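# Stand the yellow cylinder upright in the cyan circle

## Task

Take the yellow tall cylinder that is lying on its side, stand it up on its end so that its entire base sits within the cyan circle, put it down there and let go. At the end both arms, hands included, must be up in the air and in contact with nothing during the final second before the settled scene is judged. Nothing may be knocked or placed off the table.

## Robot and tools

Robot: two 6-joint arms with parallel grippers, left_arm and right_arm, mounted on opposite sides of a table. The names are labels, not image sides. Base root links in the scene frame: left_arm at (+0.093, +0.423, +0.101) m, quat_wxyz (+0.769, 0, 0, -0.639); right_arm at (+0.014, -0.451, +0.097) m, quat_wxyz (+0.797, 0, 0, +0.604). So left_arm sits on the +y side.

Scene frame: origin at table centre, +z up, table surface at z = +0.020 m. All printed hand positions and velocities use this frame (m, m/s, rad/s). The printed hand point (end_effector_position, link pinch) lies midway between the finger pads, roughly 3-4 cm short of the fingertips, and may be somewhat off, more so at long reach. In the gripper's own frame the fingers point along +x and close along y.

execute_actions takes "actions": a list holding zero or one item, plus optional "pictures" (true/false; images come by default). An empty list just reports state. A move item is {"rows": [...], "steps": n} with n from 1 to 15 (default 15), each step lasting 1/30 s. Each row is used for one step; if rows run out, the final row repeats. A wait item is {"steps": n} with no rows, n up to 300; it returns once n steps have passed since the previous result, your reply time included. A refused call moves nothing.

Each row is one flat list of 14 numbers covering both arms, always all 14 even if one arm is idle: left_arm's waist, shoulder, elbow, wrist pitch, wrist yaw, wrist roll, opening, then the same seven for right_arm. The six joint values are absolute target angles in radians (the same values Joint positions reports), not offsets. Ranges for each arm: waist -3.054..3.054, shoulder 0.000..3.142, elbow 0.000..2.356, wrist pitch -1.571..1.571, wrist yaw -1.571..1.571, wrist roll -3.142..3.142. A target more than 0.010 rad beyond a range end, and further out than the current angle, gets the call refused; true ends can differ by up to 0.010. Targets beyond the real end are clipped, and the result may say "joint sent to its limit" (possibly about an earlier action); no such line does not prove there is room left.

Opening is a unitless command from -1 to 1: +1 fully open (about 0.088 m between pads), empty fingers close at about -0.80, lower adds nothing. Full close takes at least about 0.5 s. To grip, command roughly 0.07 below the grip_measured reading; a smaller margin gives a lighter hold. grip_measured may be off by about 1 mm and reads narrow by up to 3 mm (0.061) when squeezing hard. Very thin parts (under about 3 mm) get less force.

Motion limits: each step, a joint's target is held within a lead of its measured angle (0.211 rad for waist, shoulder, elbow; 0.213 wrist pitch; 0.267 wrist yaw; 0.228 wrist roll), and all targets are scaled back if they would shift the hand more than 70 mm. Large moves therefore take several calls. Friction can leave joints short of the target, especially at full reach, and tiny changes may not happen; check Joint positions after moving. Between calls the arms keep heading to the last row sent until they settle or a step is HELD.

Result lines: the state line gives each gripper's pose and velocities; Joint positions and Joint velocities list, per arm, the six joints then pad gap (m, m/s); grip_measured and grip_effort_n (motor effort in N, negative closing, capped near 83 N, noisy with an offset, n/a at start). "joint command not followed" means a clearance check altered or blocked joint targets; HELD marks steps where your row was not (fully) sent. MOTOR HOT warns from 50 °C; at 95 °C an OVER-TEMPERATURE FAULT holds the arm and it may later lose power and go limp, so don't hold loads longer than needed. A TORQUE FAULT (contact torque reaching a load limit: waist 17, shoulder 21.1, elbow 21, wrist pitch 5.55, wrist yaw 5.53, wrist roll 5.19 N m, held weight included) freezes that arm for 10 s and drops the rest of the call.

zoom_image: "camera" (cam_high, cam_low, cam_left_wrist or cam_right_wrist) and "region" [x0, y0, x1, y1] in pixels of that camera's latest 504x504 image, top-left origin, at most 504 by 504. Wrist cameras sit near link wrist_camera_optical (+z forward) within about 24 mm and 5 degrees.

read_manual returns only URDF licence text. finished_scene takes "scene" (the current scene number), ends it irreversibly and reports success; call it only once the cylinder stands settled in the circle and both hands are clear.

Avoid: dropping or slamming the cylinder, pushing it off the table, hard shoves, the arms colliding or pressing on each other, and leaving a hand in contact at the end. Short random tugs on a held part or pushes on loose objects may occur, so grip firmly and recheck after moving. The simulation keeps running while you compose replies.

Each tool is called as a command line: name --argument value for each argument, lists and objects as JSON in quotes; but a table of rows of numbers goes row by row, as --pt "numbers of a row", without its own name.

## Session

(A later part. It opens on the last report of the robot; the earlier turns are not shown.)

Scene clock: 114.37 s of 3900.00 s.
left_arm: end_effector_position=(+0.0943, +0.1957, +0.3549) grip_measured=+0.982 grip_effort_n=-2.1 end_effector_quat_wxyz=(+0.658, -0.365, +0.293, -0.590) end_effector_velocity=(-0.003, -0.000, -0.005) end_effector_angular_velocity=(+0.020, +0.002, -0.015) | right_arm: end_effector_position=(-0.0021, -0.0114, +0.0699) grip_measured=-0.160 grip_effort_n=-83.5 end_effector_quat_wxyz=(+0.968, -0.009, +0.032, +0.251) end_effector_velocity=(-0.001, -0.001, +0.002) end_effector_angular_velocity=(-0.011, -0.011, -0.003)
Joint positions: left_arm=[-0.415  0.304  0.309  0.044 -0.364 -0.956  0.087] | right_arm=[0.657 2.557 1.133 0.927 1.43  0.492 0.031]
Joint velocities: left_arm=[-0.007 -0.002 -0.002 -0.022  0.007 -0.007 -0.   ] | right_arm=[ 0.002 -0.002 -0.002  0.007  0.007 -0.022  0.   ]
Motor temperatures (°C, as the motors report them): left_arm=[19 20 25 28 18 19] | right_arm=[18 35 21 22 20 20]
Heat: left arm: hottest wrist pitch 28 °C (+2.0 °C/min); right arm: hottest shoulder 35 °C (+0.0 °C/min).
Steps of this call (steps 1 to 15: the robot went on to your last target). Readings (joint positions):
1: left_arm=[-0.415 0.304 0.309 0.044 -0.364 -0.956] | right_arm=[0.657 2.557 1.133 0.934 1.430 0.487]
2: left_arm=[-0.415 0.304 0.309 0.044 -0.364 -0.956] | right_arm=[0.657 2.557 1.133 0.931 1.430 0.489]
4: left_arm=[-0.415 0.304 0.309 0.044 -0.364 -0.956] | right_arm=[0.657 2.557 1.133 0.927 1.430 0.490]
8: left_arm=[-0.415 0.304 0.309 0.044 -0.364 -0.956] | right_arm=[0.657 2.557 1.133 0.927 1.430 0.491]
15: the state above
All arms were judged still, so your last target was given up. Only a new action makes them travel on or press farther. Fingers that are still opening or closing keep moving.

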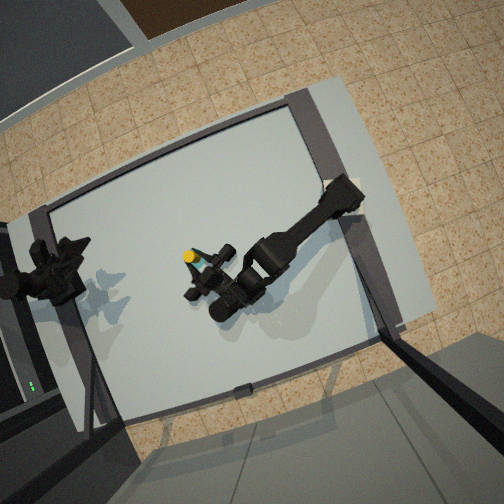

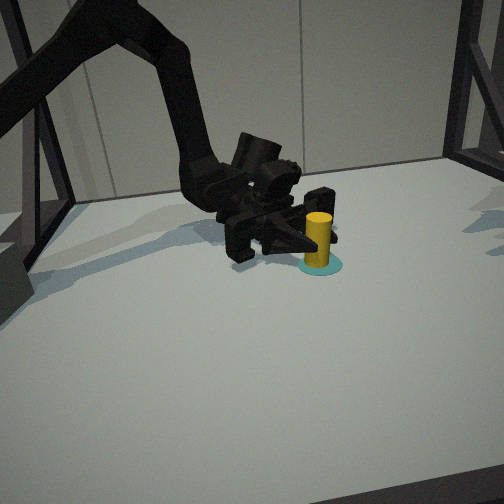

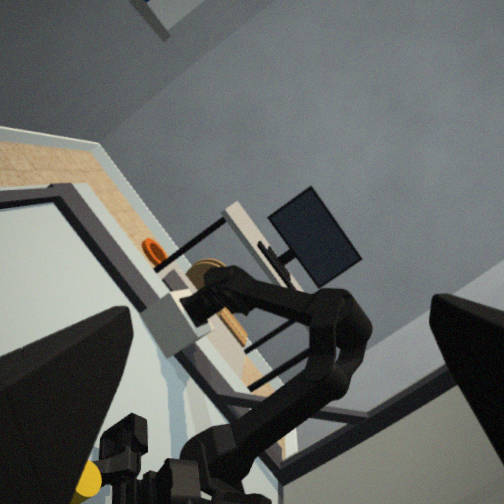

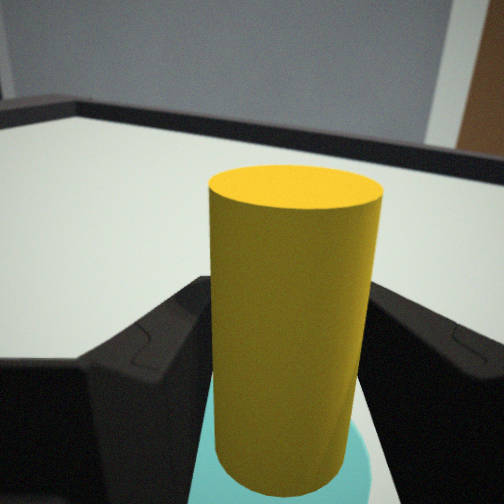

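execute_actions --actions '[{"rows":[[-0.414,0.3,0.3,0.044,-0.364,-0.956,1,0.657,2.578,1.138,0.935,1.405,0.495,-0.22]]}]'

zoom_image --camera "cam_low" --region '[170,130,380,310]'

Scene clock: 117.57 s of 3900.00 s.
left_arm: end_effector_position=(+0.0943, +0.1957, +0.3549) grip_measured=+0.982 grip_effort_n=-1.6 end_effector_quat_wxyz=(+0.658, -0.365, +0.293, -0.590) end_effector_velocity=(-0.002, +0.000, -0.003) end_effector_angular_velocity=(+0.008, -0.009, -0.009) | right_arm: end_effector_position=(-0.0034, -0.0095, +0.0661) grip_measured=-0.160 grip_effort_n=-83.5 end_effector_quat_wxyz=(+0.965, -0.010, +0.037, +0.260) end_effector_velocity=(+0.002, -0.001, +0.000) end_effector_angular_velocity=(-0.012, -0.010, -0.008)
Joint positions: left_arm=[-0.415  0.304  0.309  0.044 -0.364 -0.956  0.087] | right_arm=[0.657 2.564 1.133 0.933 1.408 0.492 0.031]
Joint velocities: left_arm=[-0.002 -0.007 -0.007 -0.007  0.007  0.007 -0.   ] | right_arm=[-0.002 -0.002 -0.002 -0.007  0.007 -0.007  0.   ]
Motor temperatures (°C, as the motors report them): left_arm=[19 20 25 28 18 19] | right_arm=[18 35 21 22 20 20]
Heat: left arm: hottest wrist pitch 28 °C (+2.0 °C/min); right arm: hottest shoulder 35 °C (-1.0 °C/min).
Steps of this call (steps 1 to 81: nothing new was sent; steps 82 to 96: all 15 steps of this action). Readings (joint positions):
82: left_arm=[-0.415 0.304 0.309 0.044 -0.364 -0.956] | right_arm=[0.657 2.558 1.133 0.927 1.426 0.492]
83: left_arm=[-0.415 0.304 0.309 0.044 -0.364 -0.956] | right_arm=[0.657 2.559 1.133 0.928 1.420 0.492]
85: left_arm=[-0.415 0.304 0.309 0.044 -0.364 -0.956] | right_arm=[0.657 2.561 1.133 0.930 1.413 0.492]
89: left_arm=[-0.415 0.304 0.309 0.044 -0.364 -0.956] | right_arm=[0.657 2.564 1.133 0.932 1.409 0.492]
96: the state above

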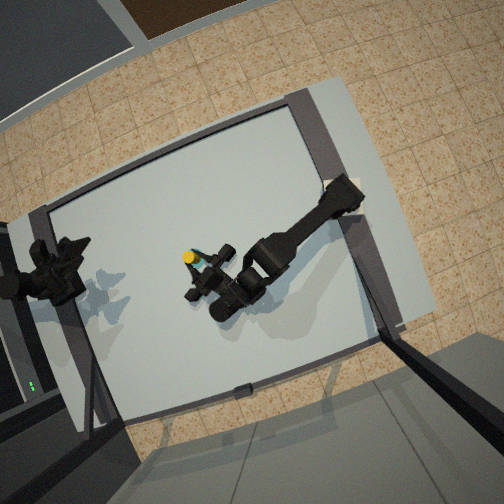

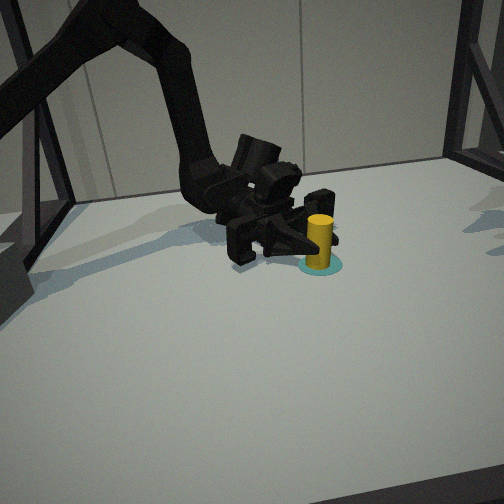

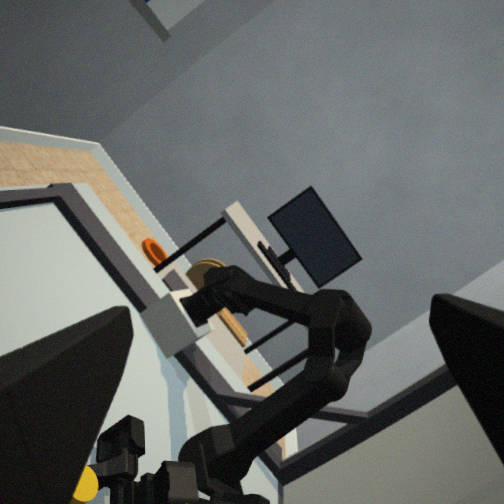

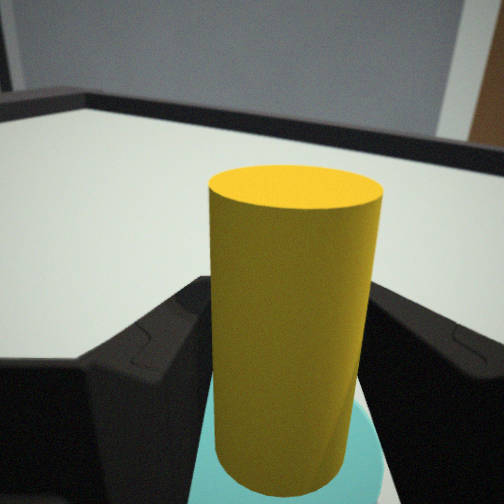

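Region (170, 130, 380, 310) of cam_low's 504x504 image, scaled by 2.400, with more detail than that image has; it fills the top 432 rows of this view, and the rest is white.

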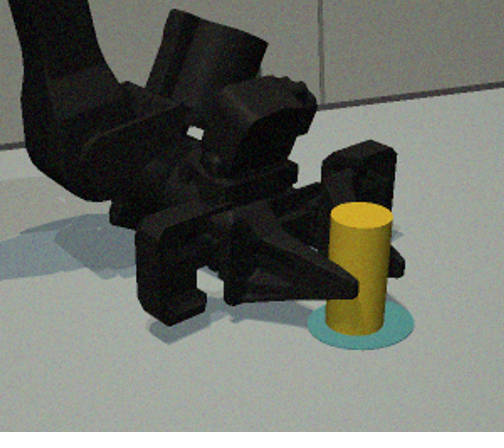

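execute_actions --actions '[{"rows":[[-0.414,0.3,0.3,0.044,-0.364,-0.956,1,0.657,2.565,1.135,0.933,1.408,0.492,-0.1],[-0.414,0.3,0.3,0.044,-0.364,-0.956,1,0.657,2.565,1.135,0.933,1.408,0.492,-0.05],[-0.414,0.3,0.3,0.044,-0.364,-0.956,1,0.657,2.565,1.135,0.933,1.408,0.492,1]]}]' --pictures false

execute_actions --actions '[{"rows":[[-0.414,0.3,0.3,0.044,-0.364,-0.956,1,0.657,2.54,1.135,0.92,1.42,0.492,1],[-0.414,0.3,0.3,0.044,-0.364,-0.956,1,0.68,2.53,1.125,0.92,1.44,0.492,1],[-0.414,0.3,0.3,0.044,-0.364,-0.956,1,0.71,2.52,1.11,0.92,1.46,0.492,1],[-0.414,0.3,0.3,0.044,-0.364,-0.956,1,0.74,2.51,1.09,0.92,1.48,0.492,1],[-0.414,0.3,0.3,0.044,-0.364,-0.956,1,0.78,2.5,1.07,0.92,1.5,0.492,1],[-0.414,0.3,0.3,0.044,-0.364,-0.956,1,0.82,2.48,1.05,0.92,1.5,0.492,1],[-0.414,0.3,0.3,0.044,-0.364,-0.956,1,0.86,2.45,1.05,0.92,1.5,0.492,1],[-0.414,0.3,0.3,0.044,-0.364,-0.956,1,0.9,2.3,1.05,0.8,1.5,0.492,1]]}]' --pictures false

execute_actions --actions '[{"steps":10}]'

zoom_image --camera "cam_low" --region '[240,170,380,310]'

Scene clock: 127.73 s of 3900.00 s.
left_arm: end_effector_position=(+0.0943, +0.1957, +0.3549) grip_measured=+0.982 grip_effort_n=-2.1 end_effector_quat_wxyz=(+0.658, -0.365, +0.293, -0.590) end_effector_velocity=(+0.002, +0.001, -0.002) end_effector_angular_velocity=(+0.006, +0.007, +0.014) | right_arm: end_effector_position=(-0.0034, -0.0095, +0.0661) grip_measured=+1.000 grip_effort_n=14.2 end_effector_quat_wxyz=(+0.965, -0.010, +0.037, +0.260) end_effector_velocity=(+0.002, -0.001, +0.000) end_effector_angular_velocity=(-0.012, -0.010, -0.008)
Joint positions: left_arm=[-0.415  0.304  0.309  0.044 -0.364 -0.956  0.087] | right_arm=[0.657 2.564 1.133 0.933 1.408 0.492 0.088]
Joint velocities: left_arm=[-0.007 -0.002 -0.002 -0.007 -0.022 -0.007  0.   ] | right_arm=[-0.002 -0.002 -0.002 -0.007  0.007 -0.007  0.   ]
Motor temperatures (°C, as the motors report them): left_arm=[19 20 25 28 18 19] | right_arm=[18 35 21 23 20 20]
Heat: left arm: hottest wrist pitch 28 °C (+2.0 °C/min); right arm: hottest shoulder 35 °C (-3.0 °C/min).
Steps of this call (steps 1 to 15: the robot went on to your last target; steps 16 to 90: nothing new was sent; then 6.67 s passed at rest; steps 91 to 105: all 15 steps of this action). Readings (joint positions):
91: left_arm=[-0.415 0.304 0.309 0.044 -0.364 -0.956] | right_arm=[0.657 2.564 1.133 0.933 1.408 0.492]
92: left_arm=[-0.415 0.304 0.309 0.044 -0.364 -0.956] | right_arm=[0.657 2.564 1.133 0.933 1.408 0.492]
94: left_arm=[-0.415 0.304 0.309 0.044 -0.364 -0.956] | right_arm=[0.657 2.564 1.133 0.933 1.408 0.492]
98: left_arm=[-0.415 0.304 0.309 0.044 -0.364 -0.956] | right_arm=[0.657 2.564 1.133 0.933 1.408 0.492]
105: the state above

Scene clock: 128.23 s of 3900.00 s.
left_arm: end_effector_position=(+0.0943, +0.1957, +0.3549) grip_measured=+0.982 grip_effort_n=-2.1 end_effector_quat_wxyz=(+0.658, -0.365, +0.293, -0.590) end_effector_velocity=(+0.001, +0.000, -0.002) end_effector_angular_velocity=(+0.006, +0.006, +0.005) | right_arm: end_effector_position=(-0.1067, -0.0364, +0.1548) grip_measured=+1.000 grip_effort_n=16.0 end_effector_quat_wxyz=(+0.938, +0.030, +0.027, +0.345) end_effector_velocity=(+0.040, +0.008, +0.022) end_effector_angular_velocity=(-0.038, -0.039, -0.111)
Joint positions: left_arm=[-0.415  0.304  0.309  0.044 -0.364 -0.956  0.087] | right_arm=[0.914 2.294 1.061 0.814 1.497 0.492 0.088]
Joint velocities: left_arm=[-0.002 -0.002 -0.002 -0.007 -0.007 -0.007 -0.   ] | right_arm=[-0.09  -0.081 -0.002 -0.139  0.022  0.007  0.   ]
Motor temperatures (°C, as the motors report them): left_arm=[19 20 25 28 18 19] | right_arm=[18 35 21 23 20 20]
Heat: left arm: hottest wrist pitch 28 °C (+2.0 °C/min); right arm: hottest shoulder 35 °C (-3.0 °C/min).
Steps of this call (steps 1 to 15: all 15 steps of this action). Readings (joint positions):
1: left_arm=[-0.415 0.304 0.309 0.044 -0.364 -0.956] | right_arm=[0.657 2.563 1.133 0.932 1.409 0.492]
2: left_arm=[-0.415 0.304 0.309 0.044 -0.364 -0.956] | right_arm=[0.659 2.559 1.133 0.928 1.417 0.492]
4: left_arm=[-0.415 0.304 0.309 0.044 -0.364 -0.956] | right_arm=[0.676 2.546 1.121 0.925 1.444 0.492]
8: left_arm=[-0.415 0.304 0.309 0.044 -0.364 -0.956] | right_arm=[0.796 2.473 1.070 0.889 1.486 0.492]
15: the state above

Scene clock: 128.57 s of 3900.00 s.
left_arm: end_effector_position=(+0.0943, +0.1957, +0.3549) grip_measured=+0.982 grip_effort_n=-2.1 end_effector_quat_wxyz=(+0.658, -0.365, +0.293, -0.590) end_effector_velocity=(-0.002, -0.001, -0.006) end_effector_angular_velocity=(+0.025, +0.001, -0.010) | right_arm: end_effector_position=(-0.0995, -0.0363, +0.1525) grip_measured=+1.000 grip_effort_n=16.0 end_effector_quat_wxyz=(+0.941, +0.021, +0.024, +0.338) end_effector_velocity=(-0.001, +0.002, -0.001) end_effector_angular_velocity=(-0.017, -0.001, +0.018)
Joint positions: left_arm=[-0.415  0.304  0.309  0.044 -0.364 -0.956  0.087] | right_arm=[0.899 2.295 1.055 0.801 1.498 0.492 0.088]
Joint velocities: left_arm=[-0.002  0.002 -0.002 -0.022  0.007 -0.007  0.   ] | right_arm=[-0.002 -0.002 -0.002 -0.007 -0.022 -0.007  0.   ]
Motor temperatures (°C, as the motors report them): left_arm=[19 20 25 28 18 19] | right_arm=[18 35 21 23 20 20]
Heat: left arm: hottest wrist pitch 28 °C (+2.0 °C/min); right arm: hottest shoulder 35 °C (-3.0 °C/min).
Steps of this call (steps 1 to 10: the robot went on to your last target). Readings (joint positions):
1: left_arm=[-0.415 0.304 0.309 0.044 -0.364 -0.956] | right_arm=[0.910 2.294 1.061 0.809 1.498 0.492]
2: left_arm=[-0.415 0.304 0.309 0.044 -0.364 -0.956] | right_arm=[0.906 2.294 1.060 0.804 1.498 0.492]
4: left_arm=[-0.415 0.304 0.309 0.044 -0.364 -0.956] | right_arm=[0.901 2.295 1.055 0.801 1.498 0.492]
8: left_arm=[-0.415 0.304 0.309 0.044 -0.364 -0.956] | right_arm=[0.899 2.295 1.055 0.801 1.498 0.492]
10: the state above

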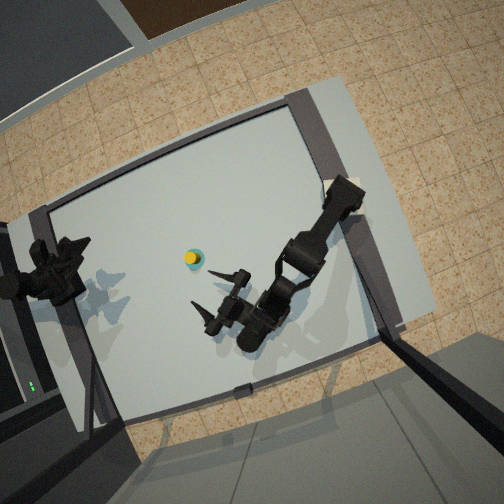

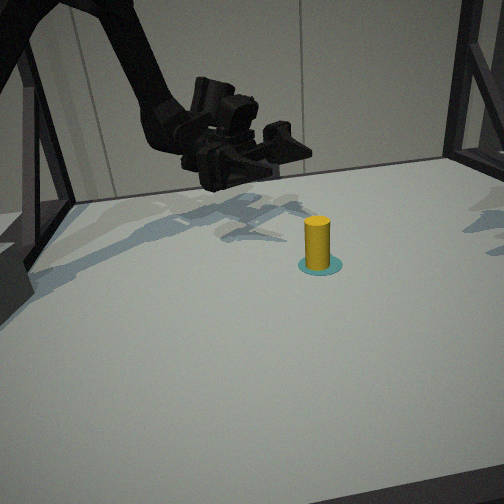

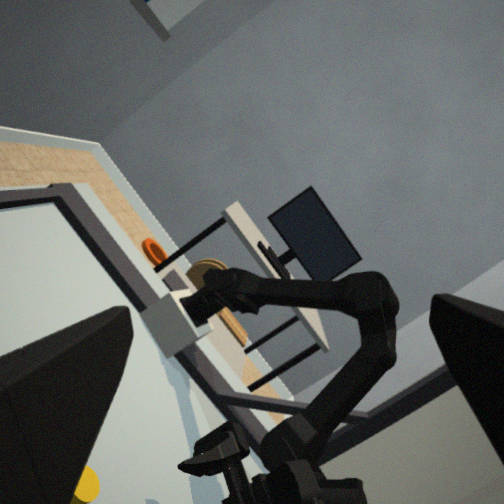

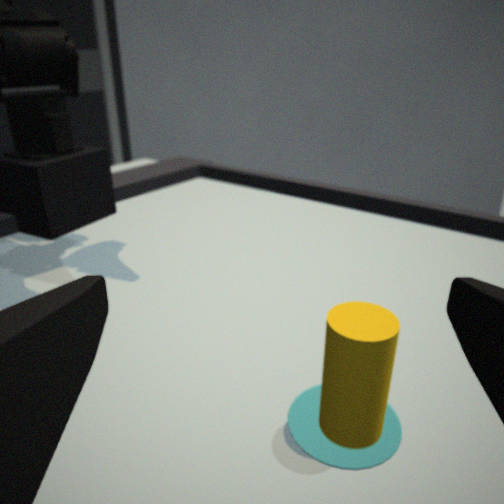

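Region (240, 170, 380, 310) of cam_low's 504x504 image, scaled by 3.600, with more detail than that image has.

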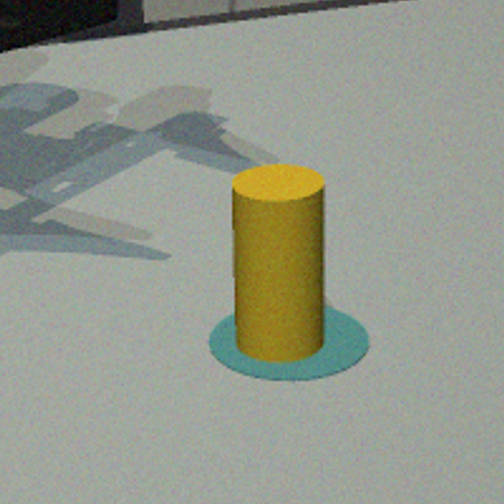

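finished_scene --scene 1

The scene is finished: the task was done.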